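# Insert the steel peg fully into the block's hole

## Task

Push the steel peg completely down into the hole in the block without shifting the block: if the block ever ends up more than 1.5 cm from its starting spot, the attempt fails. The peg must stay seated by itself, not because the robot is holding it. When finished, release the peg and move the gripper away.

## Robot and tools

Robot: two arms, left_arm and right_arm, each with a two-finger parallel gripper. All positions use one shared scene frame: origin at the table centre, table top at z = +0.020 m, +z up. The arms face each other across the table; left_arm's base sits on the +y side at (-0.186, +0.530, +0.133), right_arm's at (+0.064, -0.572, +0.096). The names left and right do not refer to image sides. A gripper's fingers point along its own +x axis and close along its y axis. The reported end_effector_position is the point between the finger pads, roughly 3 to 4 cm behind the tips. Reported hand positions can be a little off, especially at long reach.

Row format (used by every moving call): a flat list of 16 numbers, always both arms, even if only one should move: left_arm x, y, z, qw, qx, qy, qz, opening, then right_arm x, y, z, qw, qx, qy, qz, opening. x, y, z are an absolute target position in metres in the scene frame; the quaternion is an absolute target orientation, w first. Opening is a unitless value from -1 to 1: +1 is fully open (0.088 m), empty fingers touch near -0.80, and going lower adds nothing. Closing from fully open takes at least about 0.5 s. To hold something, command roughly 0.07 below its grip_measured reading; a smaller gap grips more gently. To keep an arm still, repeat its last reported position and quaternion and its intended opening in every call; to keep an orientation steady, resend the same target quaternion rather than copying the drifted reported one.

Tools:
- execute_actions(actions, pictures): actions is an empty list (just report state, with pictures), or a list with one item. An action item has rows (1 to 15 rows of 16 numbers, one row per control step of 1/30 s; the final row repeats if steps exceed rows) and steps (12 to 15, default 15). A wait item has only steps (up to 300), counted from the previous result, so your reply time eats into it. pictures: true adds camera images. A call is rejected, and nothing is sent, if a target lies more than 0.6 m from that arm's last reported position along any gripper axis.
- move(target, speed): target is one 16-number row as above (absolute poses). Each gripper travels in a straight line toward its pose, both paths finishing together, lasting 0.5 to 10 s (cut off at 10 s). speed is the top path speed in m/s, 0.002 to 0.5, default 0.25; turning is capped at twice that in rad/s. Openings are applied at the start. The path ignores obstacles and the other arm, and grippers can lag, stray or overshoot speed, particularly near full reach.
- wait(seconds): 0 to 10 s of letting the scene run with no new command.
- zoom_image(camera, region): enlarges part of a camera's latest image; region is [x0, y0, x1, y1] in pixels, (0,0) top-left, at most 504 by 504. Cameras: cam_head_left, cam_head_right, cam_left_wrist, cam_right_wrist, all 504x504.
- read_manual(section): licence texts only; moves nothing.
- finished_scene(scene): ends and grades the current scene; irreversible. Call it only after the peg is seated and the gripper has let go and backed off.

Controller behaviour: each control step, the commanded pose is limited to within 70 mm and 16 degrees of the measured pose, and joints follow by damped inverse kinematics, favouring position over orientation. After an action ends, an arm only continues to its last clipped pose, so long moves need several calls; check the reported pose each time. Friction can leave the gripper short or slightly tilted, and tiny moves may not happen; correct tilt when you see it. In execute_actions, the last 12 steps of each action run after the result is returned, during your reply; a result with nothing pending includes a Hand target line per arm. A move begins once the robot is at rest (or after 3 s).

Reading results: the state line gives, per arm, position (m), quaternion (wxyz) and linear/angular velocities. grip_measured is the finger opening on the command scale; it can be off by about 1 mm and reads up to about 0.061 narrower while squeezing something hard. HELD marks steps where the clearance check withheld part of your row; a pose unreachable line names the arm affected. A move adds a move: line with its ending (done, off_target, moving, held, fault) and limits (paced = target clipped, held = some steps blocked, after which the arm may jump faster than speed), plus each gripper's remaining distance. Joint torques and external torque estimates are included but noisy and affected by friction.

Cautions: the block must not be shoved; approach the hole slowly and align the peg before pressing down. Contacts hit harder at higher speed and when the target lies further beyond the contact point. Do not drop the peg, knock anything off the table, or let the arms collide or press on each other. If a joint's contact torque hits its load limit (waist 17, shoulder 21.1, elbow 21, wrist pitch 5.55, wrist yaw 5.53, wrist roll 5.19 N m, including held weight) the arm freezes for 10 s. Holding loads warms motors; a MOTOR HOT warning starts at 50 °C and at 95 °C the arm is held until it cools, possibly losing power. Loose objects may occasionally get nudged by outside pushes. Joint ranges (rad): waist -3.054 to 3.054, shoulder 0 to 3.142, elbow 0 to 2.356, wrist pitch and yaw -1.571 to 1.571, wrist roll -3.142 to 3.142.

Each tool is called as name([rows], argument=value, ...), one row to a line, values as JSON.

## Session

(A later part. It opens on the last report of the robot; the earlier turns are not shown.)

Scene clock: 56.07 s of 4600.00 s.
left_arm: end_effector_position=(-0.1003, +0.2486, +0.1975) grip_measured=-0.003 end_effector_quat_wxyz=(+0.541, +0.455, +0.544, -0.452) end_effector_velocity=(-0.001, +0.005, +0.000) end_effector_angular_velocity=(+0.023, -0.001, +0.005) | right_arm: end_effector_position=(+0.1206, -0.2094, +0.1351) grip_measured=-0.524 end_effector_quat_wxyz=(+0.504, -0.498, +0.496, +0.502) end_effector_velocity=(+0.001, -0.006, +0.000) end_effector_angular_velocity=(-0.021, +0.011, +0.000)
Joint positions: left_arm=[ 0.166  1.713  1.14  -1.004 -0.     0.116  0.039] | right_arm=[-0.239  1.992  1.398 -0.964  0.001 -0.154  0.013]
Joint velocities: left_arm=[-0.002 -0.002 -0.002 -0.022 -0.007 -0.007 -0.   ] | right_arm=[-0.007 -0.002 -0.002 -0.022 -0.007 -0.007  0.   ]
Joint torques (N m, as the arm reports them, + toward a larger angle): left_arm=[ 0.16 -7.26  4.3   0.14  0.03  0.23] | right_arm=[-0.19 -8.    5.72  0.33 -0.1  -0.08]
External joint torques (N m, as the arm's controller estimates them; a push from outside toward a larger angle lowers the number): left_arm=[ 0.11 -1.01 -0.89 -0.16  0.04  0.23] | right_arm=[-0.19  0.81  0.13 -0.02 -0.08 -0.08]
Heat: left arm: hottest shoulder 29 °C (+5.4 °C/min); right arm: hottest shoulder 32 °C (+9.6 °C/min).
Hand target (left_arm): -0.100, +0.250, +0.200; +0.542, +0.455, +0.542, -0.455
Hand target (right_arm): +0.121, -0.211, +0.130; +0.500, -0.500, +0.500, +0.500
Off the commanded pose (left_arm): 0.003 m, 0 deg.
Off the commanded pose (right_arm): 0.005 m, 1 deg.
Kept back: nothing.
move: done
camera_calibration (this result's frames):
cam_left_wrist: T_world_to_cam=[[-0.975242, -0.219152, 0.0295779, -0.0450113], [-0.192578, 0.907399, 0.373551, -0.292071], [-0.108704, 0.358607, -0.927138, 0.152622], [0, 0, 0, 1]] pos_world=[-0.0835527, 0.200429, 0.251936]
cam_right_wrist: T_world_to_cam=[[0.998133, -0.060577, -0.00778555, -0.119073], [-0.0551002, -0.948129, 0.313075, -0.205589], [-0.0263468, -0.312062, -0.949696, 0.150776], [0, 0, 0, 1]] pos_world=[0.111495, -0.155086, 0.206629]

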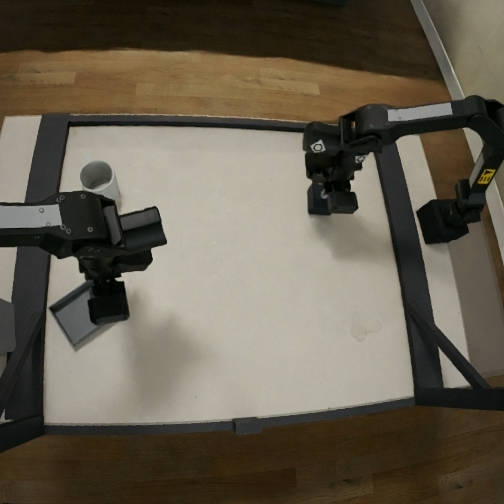

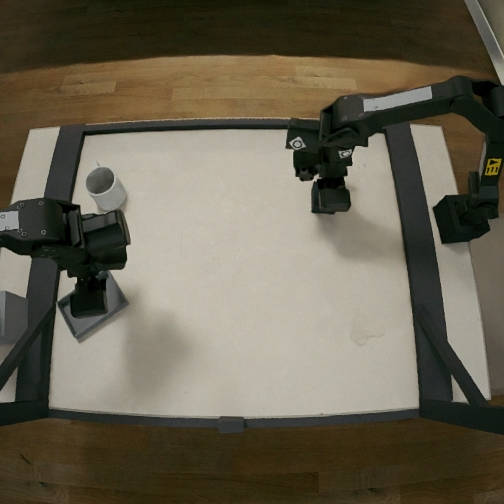

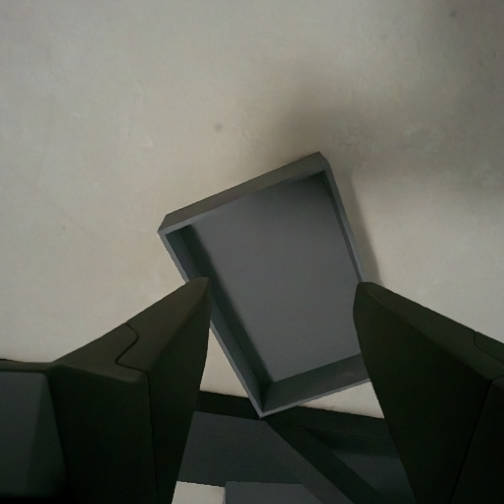

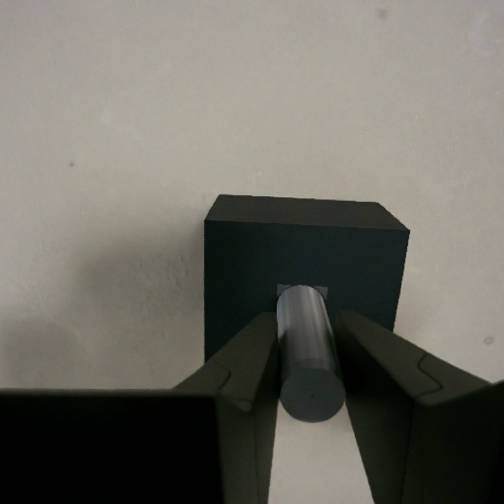

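Entering. Continue.

move(target=[-0.1,0.25,0.2,0.542,0.455,0.542,-0.455,0.0,0.121,-0.210,0.108,0.5,-0.5,0.5,0.5,-0.62], speed=0.01)

move(target=[-0.1,0.25,0.2,0.542,0.455,0.542,-0.455,0.0,0.121,-0.209,0.116,0.5,-0.5,0.5,0.5,-0.2], speed=0.01)

move(target=[-0.1,0.25,0.2,0.542,0.455,0.542,-0.455,0.0,0.121,-0.23,0.17,0.5,-0.5,0.5,0.5,-0.2], speed=0.05)

zoom_image(camera="cam_head_left", region=[270,140,370,240])

Scene clock: 59.57 s of 4600.00 s.
left_arm: end_effector_position=(-0.1003, +0.2486, +0.1975) grip_measured=-0.003 end_effector_quat_wxyz=(+0.541, +0.455, +0.544, -0.452) end_effector_velocity=(+0.003, +0.003, +0.000) end_effector_angular_velocity=(+0.013, -0.019, +0.024) | right_arm: end_effector_position=(+0.1210, -0.2069, +0.1157) grip_measured=-0.524 end_effector_quat_wxyz=(+0.506, -0.496, +0.494, +0.504) end_effector_velocity=(-0.003, -0.006, -0.001) end_effector_angular_velocity=(-0.023, +0.026, +0.005)
Joint positions: left_arm=[ 0.166  1.713  1.14  -1.004 -0.     0.116  0.039] | right_arm=[-0.239  2.023  1.359 -0.888  0.001 -0.154  0.013]
Joint velocities: left_arm=[ 0.002 -0.002 -0.002 -0.007 -0.022 -0.022  0.   ] | right_arm=[-0.002 -0.002 -0.007 -0.022 -0.022 -0.007 -0.   ]
Joint torques (N m, as the arm reports them, + toward a larger angle): left_arm=[ 0.08 -7.34  4.34  0.15  0.04  0.25] | right_arm=[-0.09 -7.47  4.95  0.38 -0.1  -0.05]
External joint torques (N m, as the arm's controller estimates them; a push from outside toward a larger angle lowers the number): left_arm=[ 0.03 -1.07 -0.87 -0.15  0.05  0.25] | right_arm=[-0.06  1.38 -0.51  0.01 -0.08 -0.05]
Heat: left arm: hottest shoulder 30 °C (+6.0 °C/min); right arm: hottest shoulder 32 °C (+9.1 °C/min).
Hand target (left_arm): -0.100, +0.250, +0.200; +0.542, +0.455, +0.542, -0.455
Hand target (right_arm): +0.121, -0.210, +0.108; +0.500, -0.500, +0.500, +0.500
Off the commanded pose (left_arm): 0.003 m, 0 deg.
Off the commanded pose (right_arm): 0.008 m, 1 deg.
Kept back: nothing.
move: done
camera_calibration (this result's frames):
cam_left_wrist: T_world_to_cam=[[-0.975242, -0.219152, 0.0295779, -0.0450113], [-0.192578, 0.907399, 0.373551, -0.292071], [-0.108704, 0.358607, -0.927138, 0.152622], [0, 0, 0, 1]] pos_world=[-0.0835527, 0.200429, 0.251936]
cam_right_wrist: T_world_to_cam=[[0.998142, -0.0605183, -0.00704329, -0.11953], [-0.0554787, -0.950577, 0.305491, -0.196745], [-0.025183, -0.304533, -0.952169, 0.134829], [0, 0, 0, 1]] pos_world=[0.111788, -0.153195, 0.187642]

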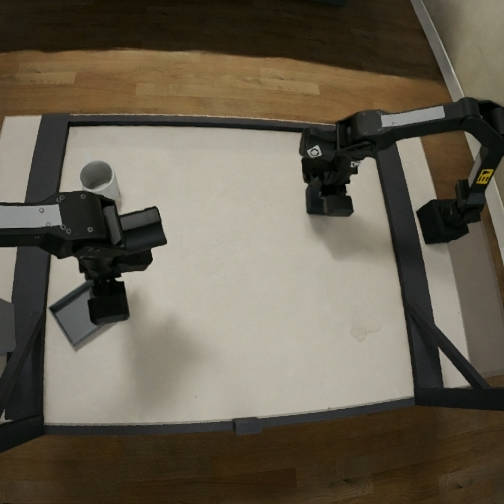

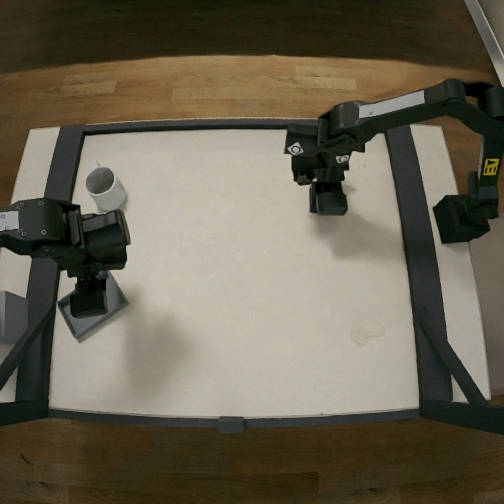

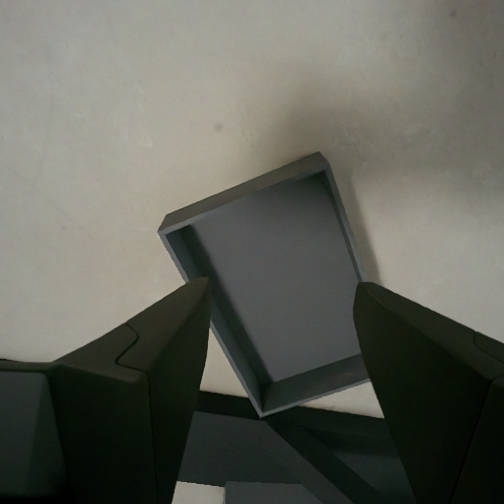

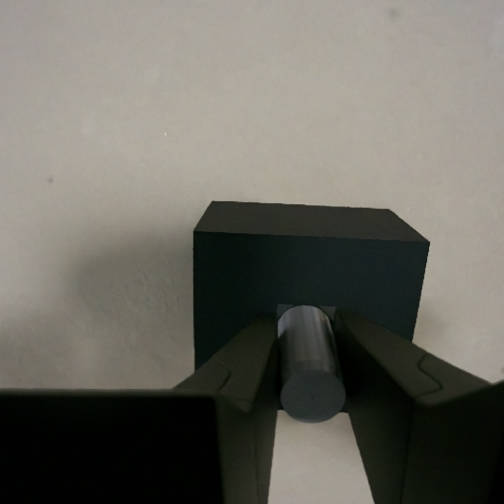

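Scene clock: 60.80 s of 4600.00 s.
left_arm: end_effector_position=(-0.1003, +0.2486, +0.1975) grip_measured=-0.003 end_effector_quat_wxyz=(+0.541, +0.455, +0.544, -0.452) end_effector_velocity=(-0.000, +0.002, +0.000) end_effector_angular_velocity=(+0.009, -0.005, -0.010) | right_arm: end_effector_position=(+0.1206, -0.2095, +0.1174) grip_measured=-0.202 end_effector_quat_wxyz=(+0.502, -0.499, +0.498, +0.501) end_effector_velocity=(-0.003, -0.005, +0.000) end_effector_angular_velocity=(-0.018, +0.025, +0.020)
Joint positions: left_arm=[ 0.166  1.713  1.14  -1.004 -0.     0.116  0.039] | right_arm=[-0.239  2.023  1.367 -0.91   0.001 -0.154  0.029]
Joint velocities: left_arm=[-0.002 -0.002 -0.002 -0.007 -0.007  0.007 -0.   ] | right_arm=[-0.002 -0.002 -0.002 -0.022 -0.022 -0.022 -0.   ]
Joint torques (N m, as the arm reports them, + toward a larger angle): left_arm=[ 0.15 -7.29  4.29  0.14  0.02  0.23] | right_arm=[-0.03 -8.5   7.09 -0.1  -0.12 -0.03]
External joint torques (N m, as the arm's controller estimates them; a push from outside toward a larger angle lowers the number): left_arm=[ 0.18 -0.98 -0.97 -0.17  0.02  0.23] | right_arm=[-0.05  0.34  1.66 -0.43 -0.1  -0.03]
Heat: left arm: hottest shoulder 30 °C (+6.0 °C/min); right arm: hottest shoulder 32 °C (+9.0 °C/min).
Hand target (left_arm): -0.100, +0.250, +0.200; +0.542, +0.455, +0.542, -0.455
Hand target (right_arm): +0.121, -0.209, +0.116; +0.500, -0.500, +0.500, +0.500
Off the commanded pose (left_arm): 0.003 m, 0 deg.
Off the commanded pose (right_arm): 0.002 m, 0 deg.
Kept back: nothing.
move: done
camera_calibration (this result's frames):
cam_left_wrist: T_world_to_cam=[[-0.975242, -0.219152, 0.0295779, -0.0450113], [-0.192578, 0.907399, 0.373551, -0.292071], [-0.108704, 0.358607, -0.927138, 0.152622], [0, 0, 0, 1]] pos_world=[-0.0835527, 0.200429, 0.251936]
cam_right_wrist: T_world_to_cam=[[0.998124, -0.0606351, -0.00845668, -0.119135], [-0.0547497, -0.945862, 0.319919, -0.200486], [-0.0273972, -0.318856, -0.947407, 0.132299], [0, 0, 0, 1]] pos_world=[0.11156, -0.154671, 0.188473]

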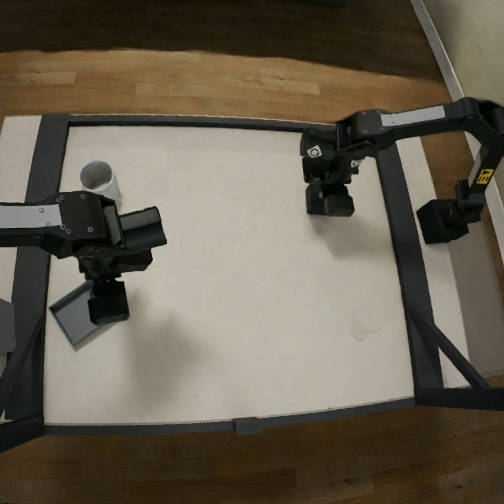

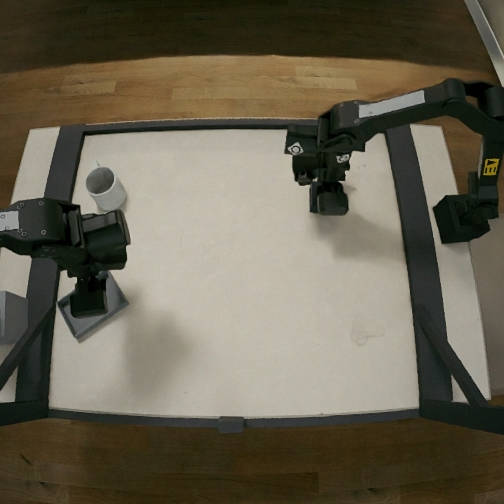

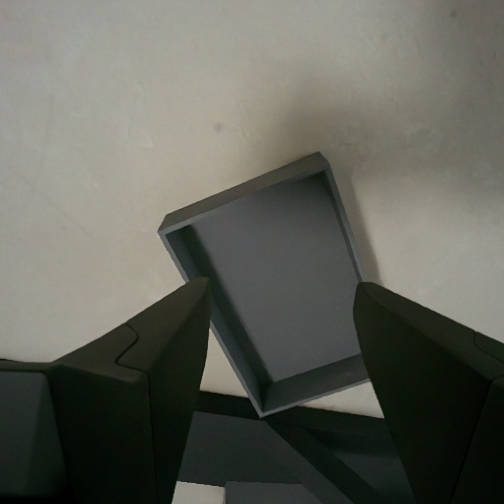

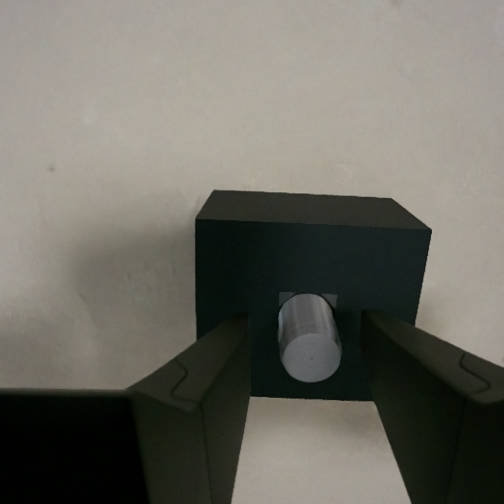

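Scene clock: 62.27 s of 4600.00 s.
left_arm: end_effector_position=(-0.1003, +0.2486, +0.1975) grip_measured=-0.003 end_effector_quat_wxyz=(+0.541, +0.455, +0.544, -0.452) end_effector_velocity=(-0.000, +0.002, +0.000) end_effector_angular_velocity=(+0.009, -0.005, +0.005) | right_arm: end_effector_position=(+0.1199, -0.2310, +0.1659) grip_measured=-0.202 end_effector_quat_wxyz=(+0.498, -0.502, +0.503, +0.497) end_effector_velocity=(-0.001, -0.002, -0.001) end_effector_angular_velocity=(-0.011, +0.009, -0.010)
Joint positions: left_arm=[ 0.166  1.713  1.14  -1.004 -0.     0.116  0.039] | right_arm=[-0.247  1.897  1.392 -1.077  0.001 -0.159  0.029]
Joint velocities: left_arm=[-0.002 -0.002 -0.002 -0.007 -0.007 -0.007  0.   ] | right_arm=[-0.002  0.002 -0.002 -0.007 -0.007  0.007  0.   ]
Joint torques (N m, as the arm reports them, + toward a larger angle): left_arm=[ 0.1  -7.26  4.3   0.15  0.02  0.23] | right_arm=[-0.26 -9.72  7.28 -0.09 -0.12 -0.16]
External joint torques (N m, as the arm's controller estimates them; a push from outside toward a larger angle lowers the number): left_arm=[ 0.1  -1.01 -0.91 -0.16  0.03  0.23] | right_arm=[-0.25 -1.58  1.59 -0.42 -0.1  -0.16]
Heat: left arm: hottest shoulder 30 °C (+6.1 °C/min); right arm: hottest shoulder 32 °C (+9.1 °C/min).
Hand target (left_arm): -0.100, +0.250, +0.200; +0.542, +0.455, +0.542, -0.455
Hand target (right_arm): +0.121, -0.230, +0.170; +0.500, -0.500, +0.500, +0.500
Off the commanded pose (left_arm): 0.003 m, 0 deg.
Off the commanded pose (right_arm): 0.004 m, 1 deg.
Kept back: nothing.
move: done
camera_calibration (this result's frames):
cam_left_wrist: T_world_to_cam=[[-0.975242, -0.219152, 0.0295779, -0.0450113], [-0.192578, 0.907399, 0.373551, -0.292071], [-0.108704, 0.358607, -0.927138, 0.152622], [0, 0, 0, 1]] pos_world=[-0.0835527, 0.200429, 0.251936]
cam_right_wrist: T_world_to_cam=[[0.997984, -0.0626773, -0.00992812, -0.119585], [-0.055762, -0.940825, 0.334274, -0.237499], [-0.030292, -0.333047, -0.942424, 0.167692], [0, 0, 0, 1]] pos_world=[0.11118, -0.175091, 0.23624]

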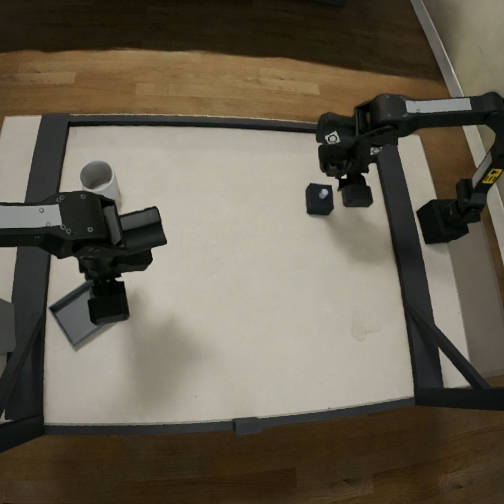

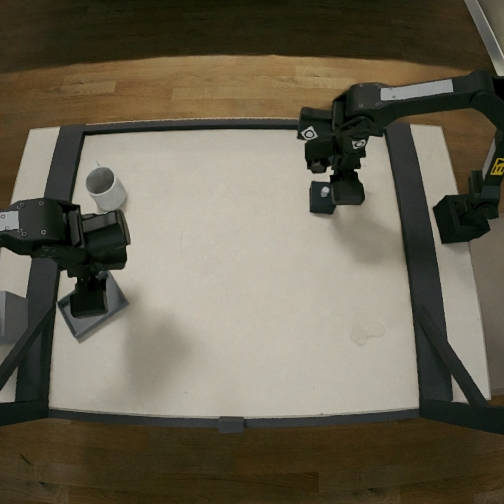

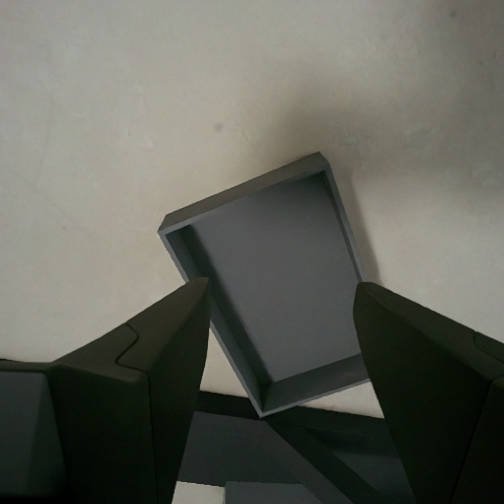

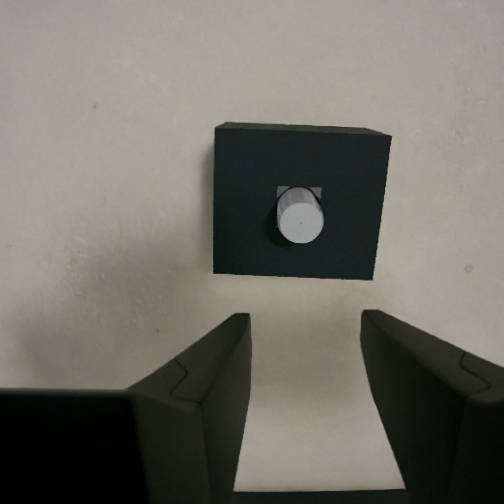

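Region (270, 140, 370, 240) of cam_head_left's 504x504 image, scaled by 5.040, with more detail than that image has.

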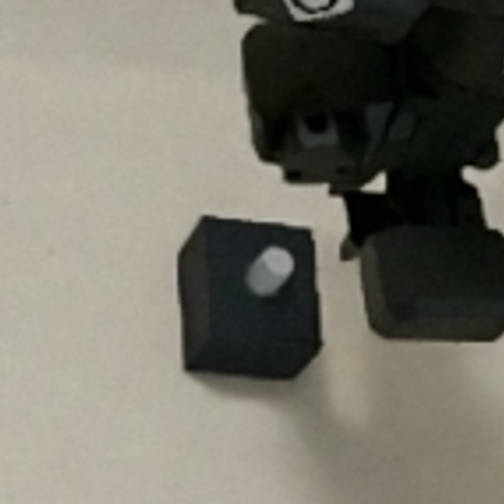

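move(target=[-0.1,0.25,0.2,0.542,0.455,0.542,-0.455,0.0,0.121,-0.209,0.145,0.5,-0.5,0.5,0.5,-0.85], speed=0.05)

move(target=[-0.1,0.25,0.2,0.542,0.455,0.542,-0.455,0.0,0.121,-0.209,0.113,0.5,-0.5,0.5,0.5,-0.85], speed=0.012)

move(target=[-0.1,0.25,0.2,0.542,0.455,0.542,-0.455,0.0,0.121,-0.25,0.2,0.5,-0.5,0.5,0.5,-0.2], speed=0.08)

zoom_image(camera="cam_head_left", region=[270,140,370,240])

Scene clock: 63.90 s of 4600.00 s.
left_arm: end_effector_position=(-0.1003, +0.2486, +0.1975) grip_measured=-0.003 end_effector_quat_wxyz=(+0.541, +0.455, +0.544, -0.452) end_effector_velocity=(-0.000, +0.002, +0.000) end_effector_angular_velocity=(+0.009, -0.005, +0.005) | right_arm: end_effector_position=(+0.1220, -0.2108, +0.1484) grip_measured=-0.792 end_effector_quat_wxyz=(+0.501, -0.500, +0.498, +0.501) end_effector_velocity=(+0.001, +0.005, +0.004) end_effector_angular_velocity=(+0.023, +0.004, +0.005)
Joint positions: left_arm=[ 0.166  1.713  1.14  -1.004 -0.     0.116  0.039] | right_arm=[-0.244  1.977  1.431 -1.02   0.001 -0.159  0.   ]
Joint velocities: left_arm=[-0.002 -0.002 -0.002 -0.007 -0.007 -0.007 -0.   ] | right_arm=[-0.002 -0.002  0.012  0.007 -0.007 -0.007  0.   ]
Joint torques (N m, as the arm reports them, + toward a larger angle): left_arm=[ 0.19 -7.24  4.21  0.13  0.04  0.23] | right_arm=[ 0.36 -7.73  7.27  0.21 -0.12  0.16]
External joint torques (N m, as the arm's controller estimates them; a push from outside toward a larger angle lowers the number): left_arm=[ 0.21 -1.03 -0.98 -0.18  0.04  0.23] | right_arm=[ 0.36  1.02  1.59 -0.15 -0.1   0.16]
Heat: left arm: hottest shoulder 30 °C (+6.0 °C/min); right arm: hottest shoulder 32 °C (+9.0 °C/min).
Hand target (left_arm): -0.100, +0.250, +0.200; +0.542, +0.455, +0.542, -0.455
Hand target (right_arm): +0.121, -0.209, +0.145; +0.500, -0.500, +0.500, +0.500
Off the commanded pose (left_arm): 0.003 m, 0 deg.
Off the commanded pose (right_arm): 0.004 m, 0 deg.
Kept back: nothing.
move: done
camera_calibration (this result's frames):
cam_left_wrist: T_world_to_cam=[[-0.975242, -0.219152, 0.0295779, -0.0450113], [-0.192578, 0.907399, 0.373551, -0.292071], [-0.108704, 0.358607, -0.927138, 0.152622], [0, 0, 0, 1]] pos_world=[-0.0835527, 0.200429, 0.251936]
cam_right_wrist: T_world_to_cam=[[0.998194, -0.0594898, -0.00839231, -0.120215], [-0.0536948, -0.94604, 0.319569, -0.211723], [-0.0269506, -0.318541, -0.947526, 0.16134], [0, 0, 0, 1]] pos_world=[0.112977, -0.156057, 0.219525]

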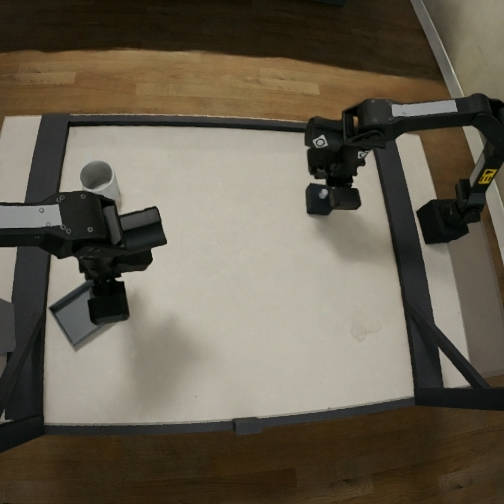

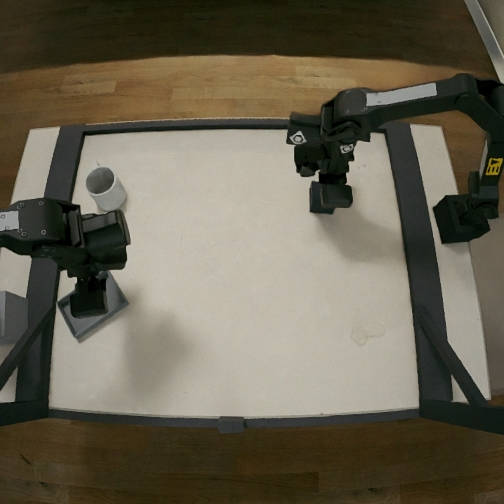

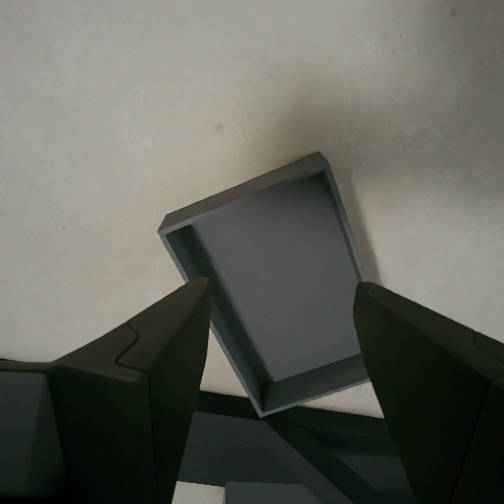

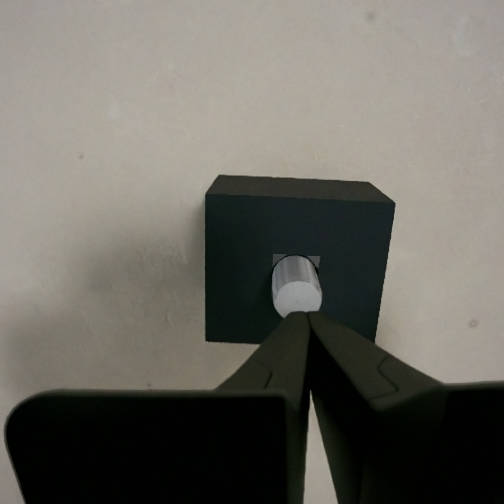

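Scene clock: 67.07 s of 4600.00 s.
left_arm: end_effector_position=(-0.1003, +0.2486, +0.1975) grip_measured=-0.003 end_effector_quat_wxyz=(+0.541, +0.455, +0.544, -0.452) end_effector_velocity=(+0.004, +0.000, +0.001) end_effector_angular_velocity=(-0.005, -0.025, -0.005) | right_arm: end_effector_position=(+0.1229, -0.2053, +0.1244) grip_measured=-0.792 end_effector_quat_wxyz=(+0.508, -0.495, +0.491, +0.506) end_effector_velocity=(+0.002, +0.001, +0.000) end_effector_angular_velocity=(+0.006, -0.009, +0.005)
Joint positions: left_arm=[ 0.166  1.713  1.14  -1.004 -0.     0.116  0.039] | right_arm=[-0.244  2.01   1.379 -0.911  0.001 -0.159  0.   ]
Joint velocities: left_arm=[ 0.002 -0.007 -0.002  0.007 -0.022  0.007 -0.   ] | right_arm=[-0.002 -0.002 -0.002  0.007  0.007 -0.007  0.   ]
Joint torques (N m, as the arm reports them, + toward a larger angle): left_arm=[ 0.21 -7.32  4.28  0.14  0.03  0.23] | right_arm=[ 0.29 -6.6   4.52  0.68 -0.11  0.14]
External joint torques (N m, as the arm's controller estimates them; a push from outside toward a larger angle lowers the number): left_arm=[ 0.19 -1.05 -0.94 -0.17  0.04  0.23] | right_arm=[ 0.26  2.29 -1.07  0.27 -0.09  0.14]
Heat: left arm: hottest shoulder 30 °C (+6.1 °C/min); right arm: hottest shoulder 32 °C (+8.1 °C/min).
Hand target (left_arm): -0.100, +0.250, +0.200; +0.542, +0.455, +0.542, -0.455
Hand target (right_arm): +0.121, -0.209, +0.113; +0.500, -0.500, +0.500, +0.500
Off the commanded pose (left_arm): 0.003 m, 0 deg.
Off the commanded pose (right_arm): 0.012 m, 2 deg.
Kept back: nothing.
move: off_target (right_arm)
camera_calibration (this result's frames):
cam_left_wrist: T_world_to_cam=[[-0.975242, -0.219152, 0.0295779, -0.0450113], [-0.192578, 0.907399, 0.373551, -0.292071], [-0.108704, 0.358607, -0.927138, 0.152622], [0, 0, 0, 1]] pos_world=[-0.0835527, 0.200429, 0.251936]
cam_right_wrist: T_world_to_cam=[[0.998219, -0.0593279, -0.00617872, -0.121209], [-0.0547886, -0.952907, 0.298273, -0.197435], [-0.0235836, -0.297403, -0.954461, 0.145176], [0, 0, 0, 1]] pos_world=[0.113599, -0.152152, 0.196705]

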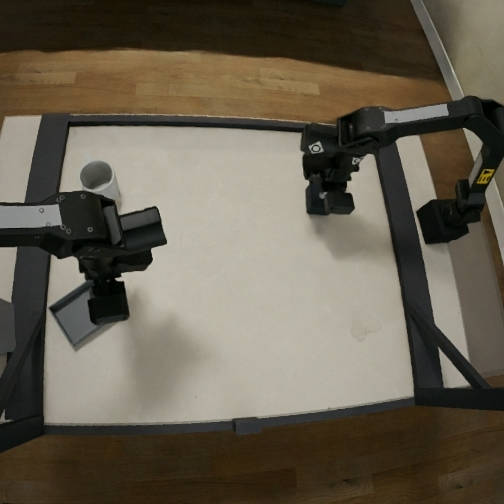

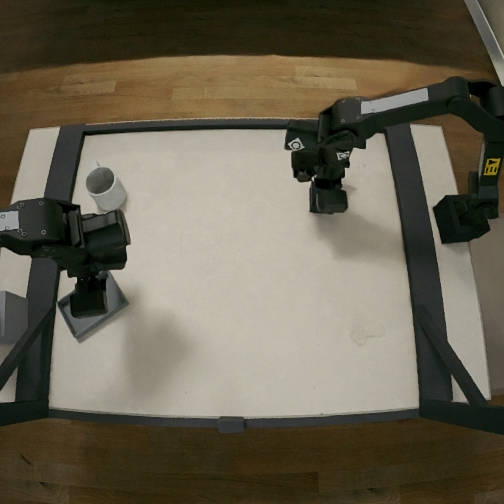

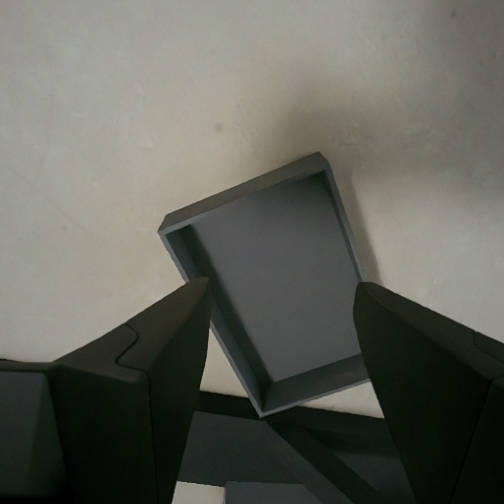

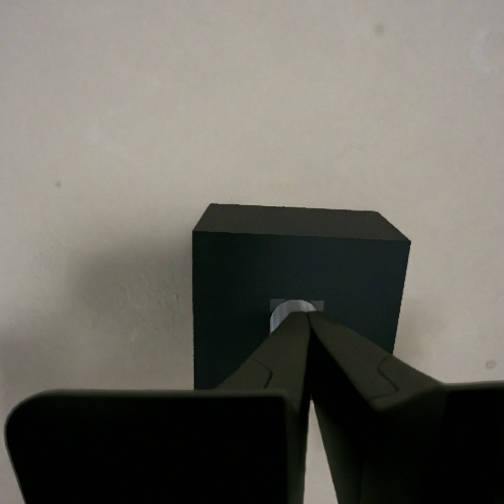

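Scene clock: 68.53 s of 4600.00 s.
left_arm: end_effector_position=(-0.1003, +0.2486, +0.1975) grip_measured=-0.003 end_effector_quat_wxyz=(+0.541, +0.455, +0.544, -0.452) end_effector_velocity=(-0.001, -0.001, +0.000) end_effector_angular_velocity=(-0.009, +0.005, +0.005) | right_arm: end_effector_position=(+0.1202, -0.2506, +0.1961) grip_measured=-0.202 end_effector_quat_wxyz=(+0.498, -0.502, +0.503, +0.497) end_effector_velocity=(-0.001, -0.004, +0.001) end_effector_angular_velocity=(-0.016, +0.010, +0.019)
Joint positions: left_arm=[ 0.166  1.713  1.14  -1.004 -0.     0.116  0.039] | right_arm=[-0.257  1.8    1.39  -1.17   0.002 -0.17   0.029]
Joint velocities: left_arm=[-0.002 -0.002 -0.002  0.007  0.007 -0.007 -0.   ] | right_arm=[-0.002 -0.002  0.002 -0.022 -0.007 -0.022 -0.   ]
Joint torques (N m, as the arm reports them, + toward a larger angle): left_arm=[ 0.16 -7.33  4.29  0.13  0.03  0.23] | right_arm=[-0.24 -8.87  7.5  -0.1  -0.11 -0.16]
External joint torques (N m, as the arm's controller estimates them; a push from outside toward a larger angle lowers the number): left_arm=[ 0.14 -1.08 -0.95 -0.19  0.03  0.23] | right_arm=[-0.25 -1.26  1.64 -0.43 -0.09 -0.16]
Heat: left arm: hottest shoulder 30 °C (+6.0 °C/min); right arm: hottest shoulder 33 °C (+9.1 °C/min).
Hand target (left_arm): -0.100, +0.250, +0.200; +0.542, +0.455, +0.542, -0.455
Hand target (right_arm): +0.121, -0.250, +0.200; +0.500, -0.500, +0.500, +0.500
Off the commanded pose (left_arm): 0.003 m, 0 deg.
Off the commanded pose (right_arm): 0.004 m, 1 deg.
Kept back: nothing.
move: done
camera_calibration (this result's frames):
cam_left_wrist: T_world_to_cam=[[-0.975242, -0.219152, 0.0295779, -0.0450113], [-0.192578, 0.907399, 0.373551, -0.292071], [-0.108704, 0.358607, -0.927138, 0.152622], [0, 0, 0, 1]] pos_world=[-0.0835527, 0.200429, 0.251936]
cam_right_wrist: T_world_to_cam=[[0.997992, -0.0626642, -0.00919511, -0.12099], [-0.0560137, -0.941034, 0.333642, -0.265949], [-0.0295603, -0.332457, -0.942655, 0.189731], [0, 0, 0, 1]] pos_world=[0.111459, -0.194772, 0.26647]

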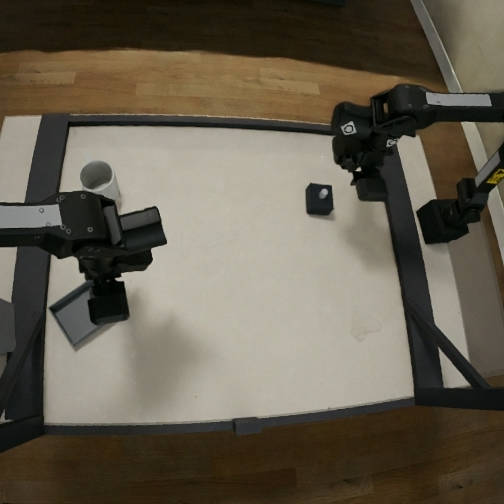

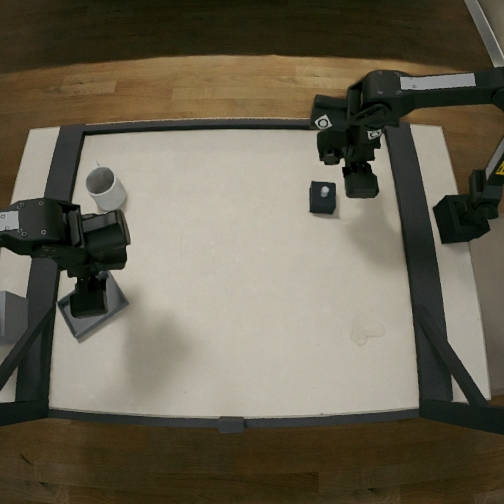

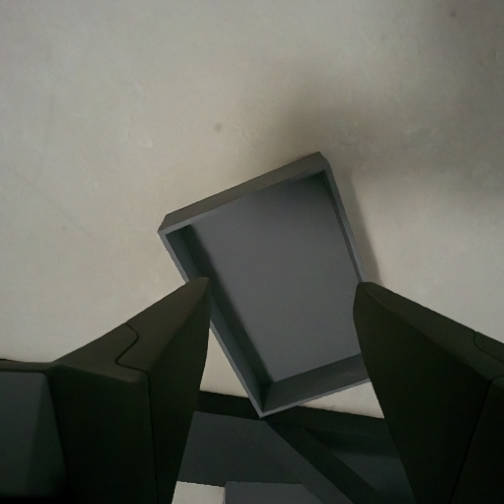

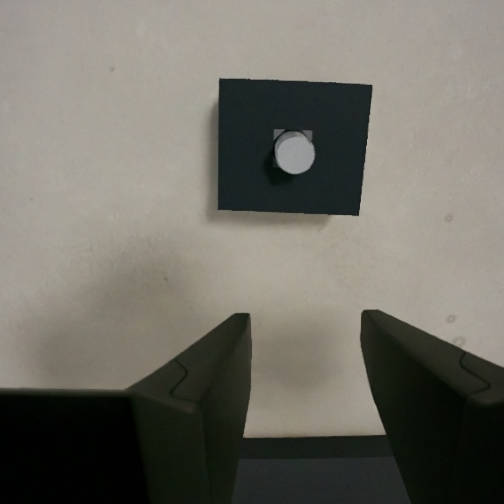

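Region (270, 140, 370, 240) of cam_head_left's 504x504 image, scaled by 5.040, with more detail than that image has.

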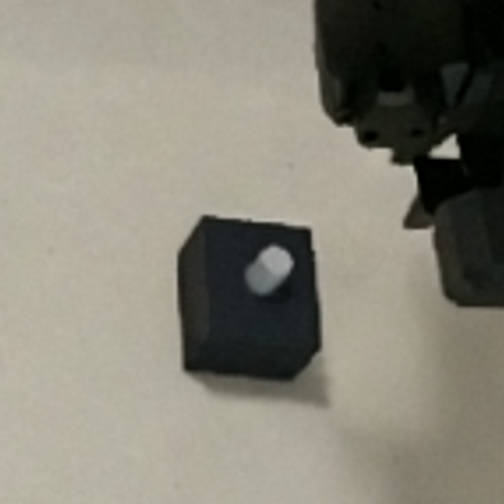

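Bottomed.

finished_scene(scene=1)

The scene is finished: the task was done.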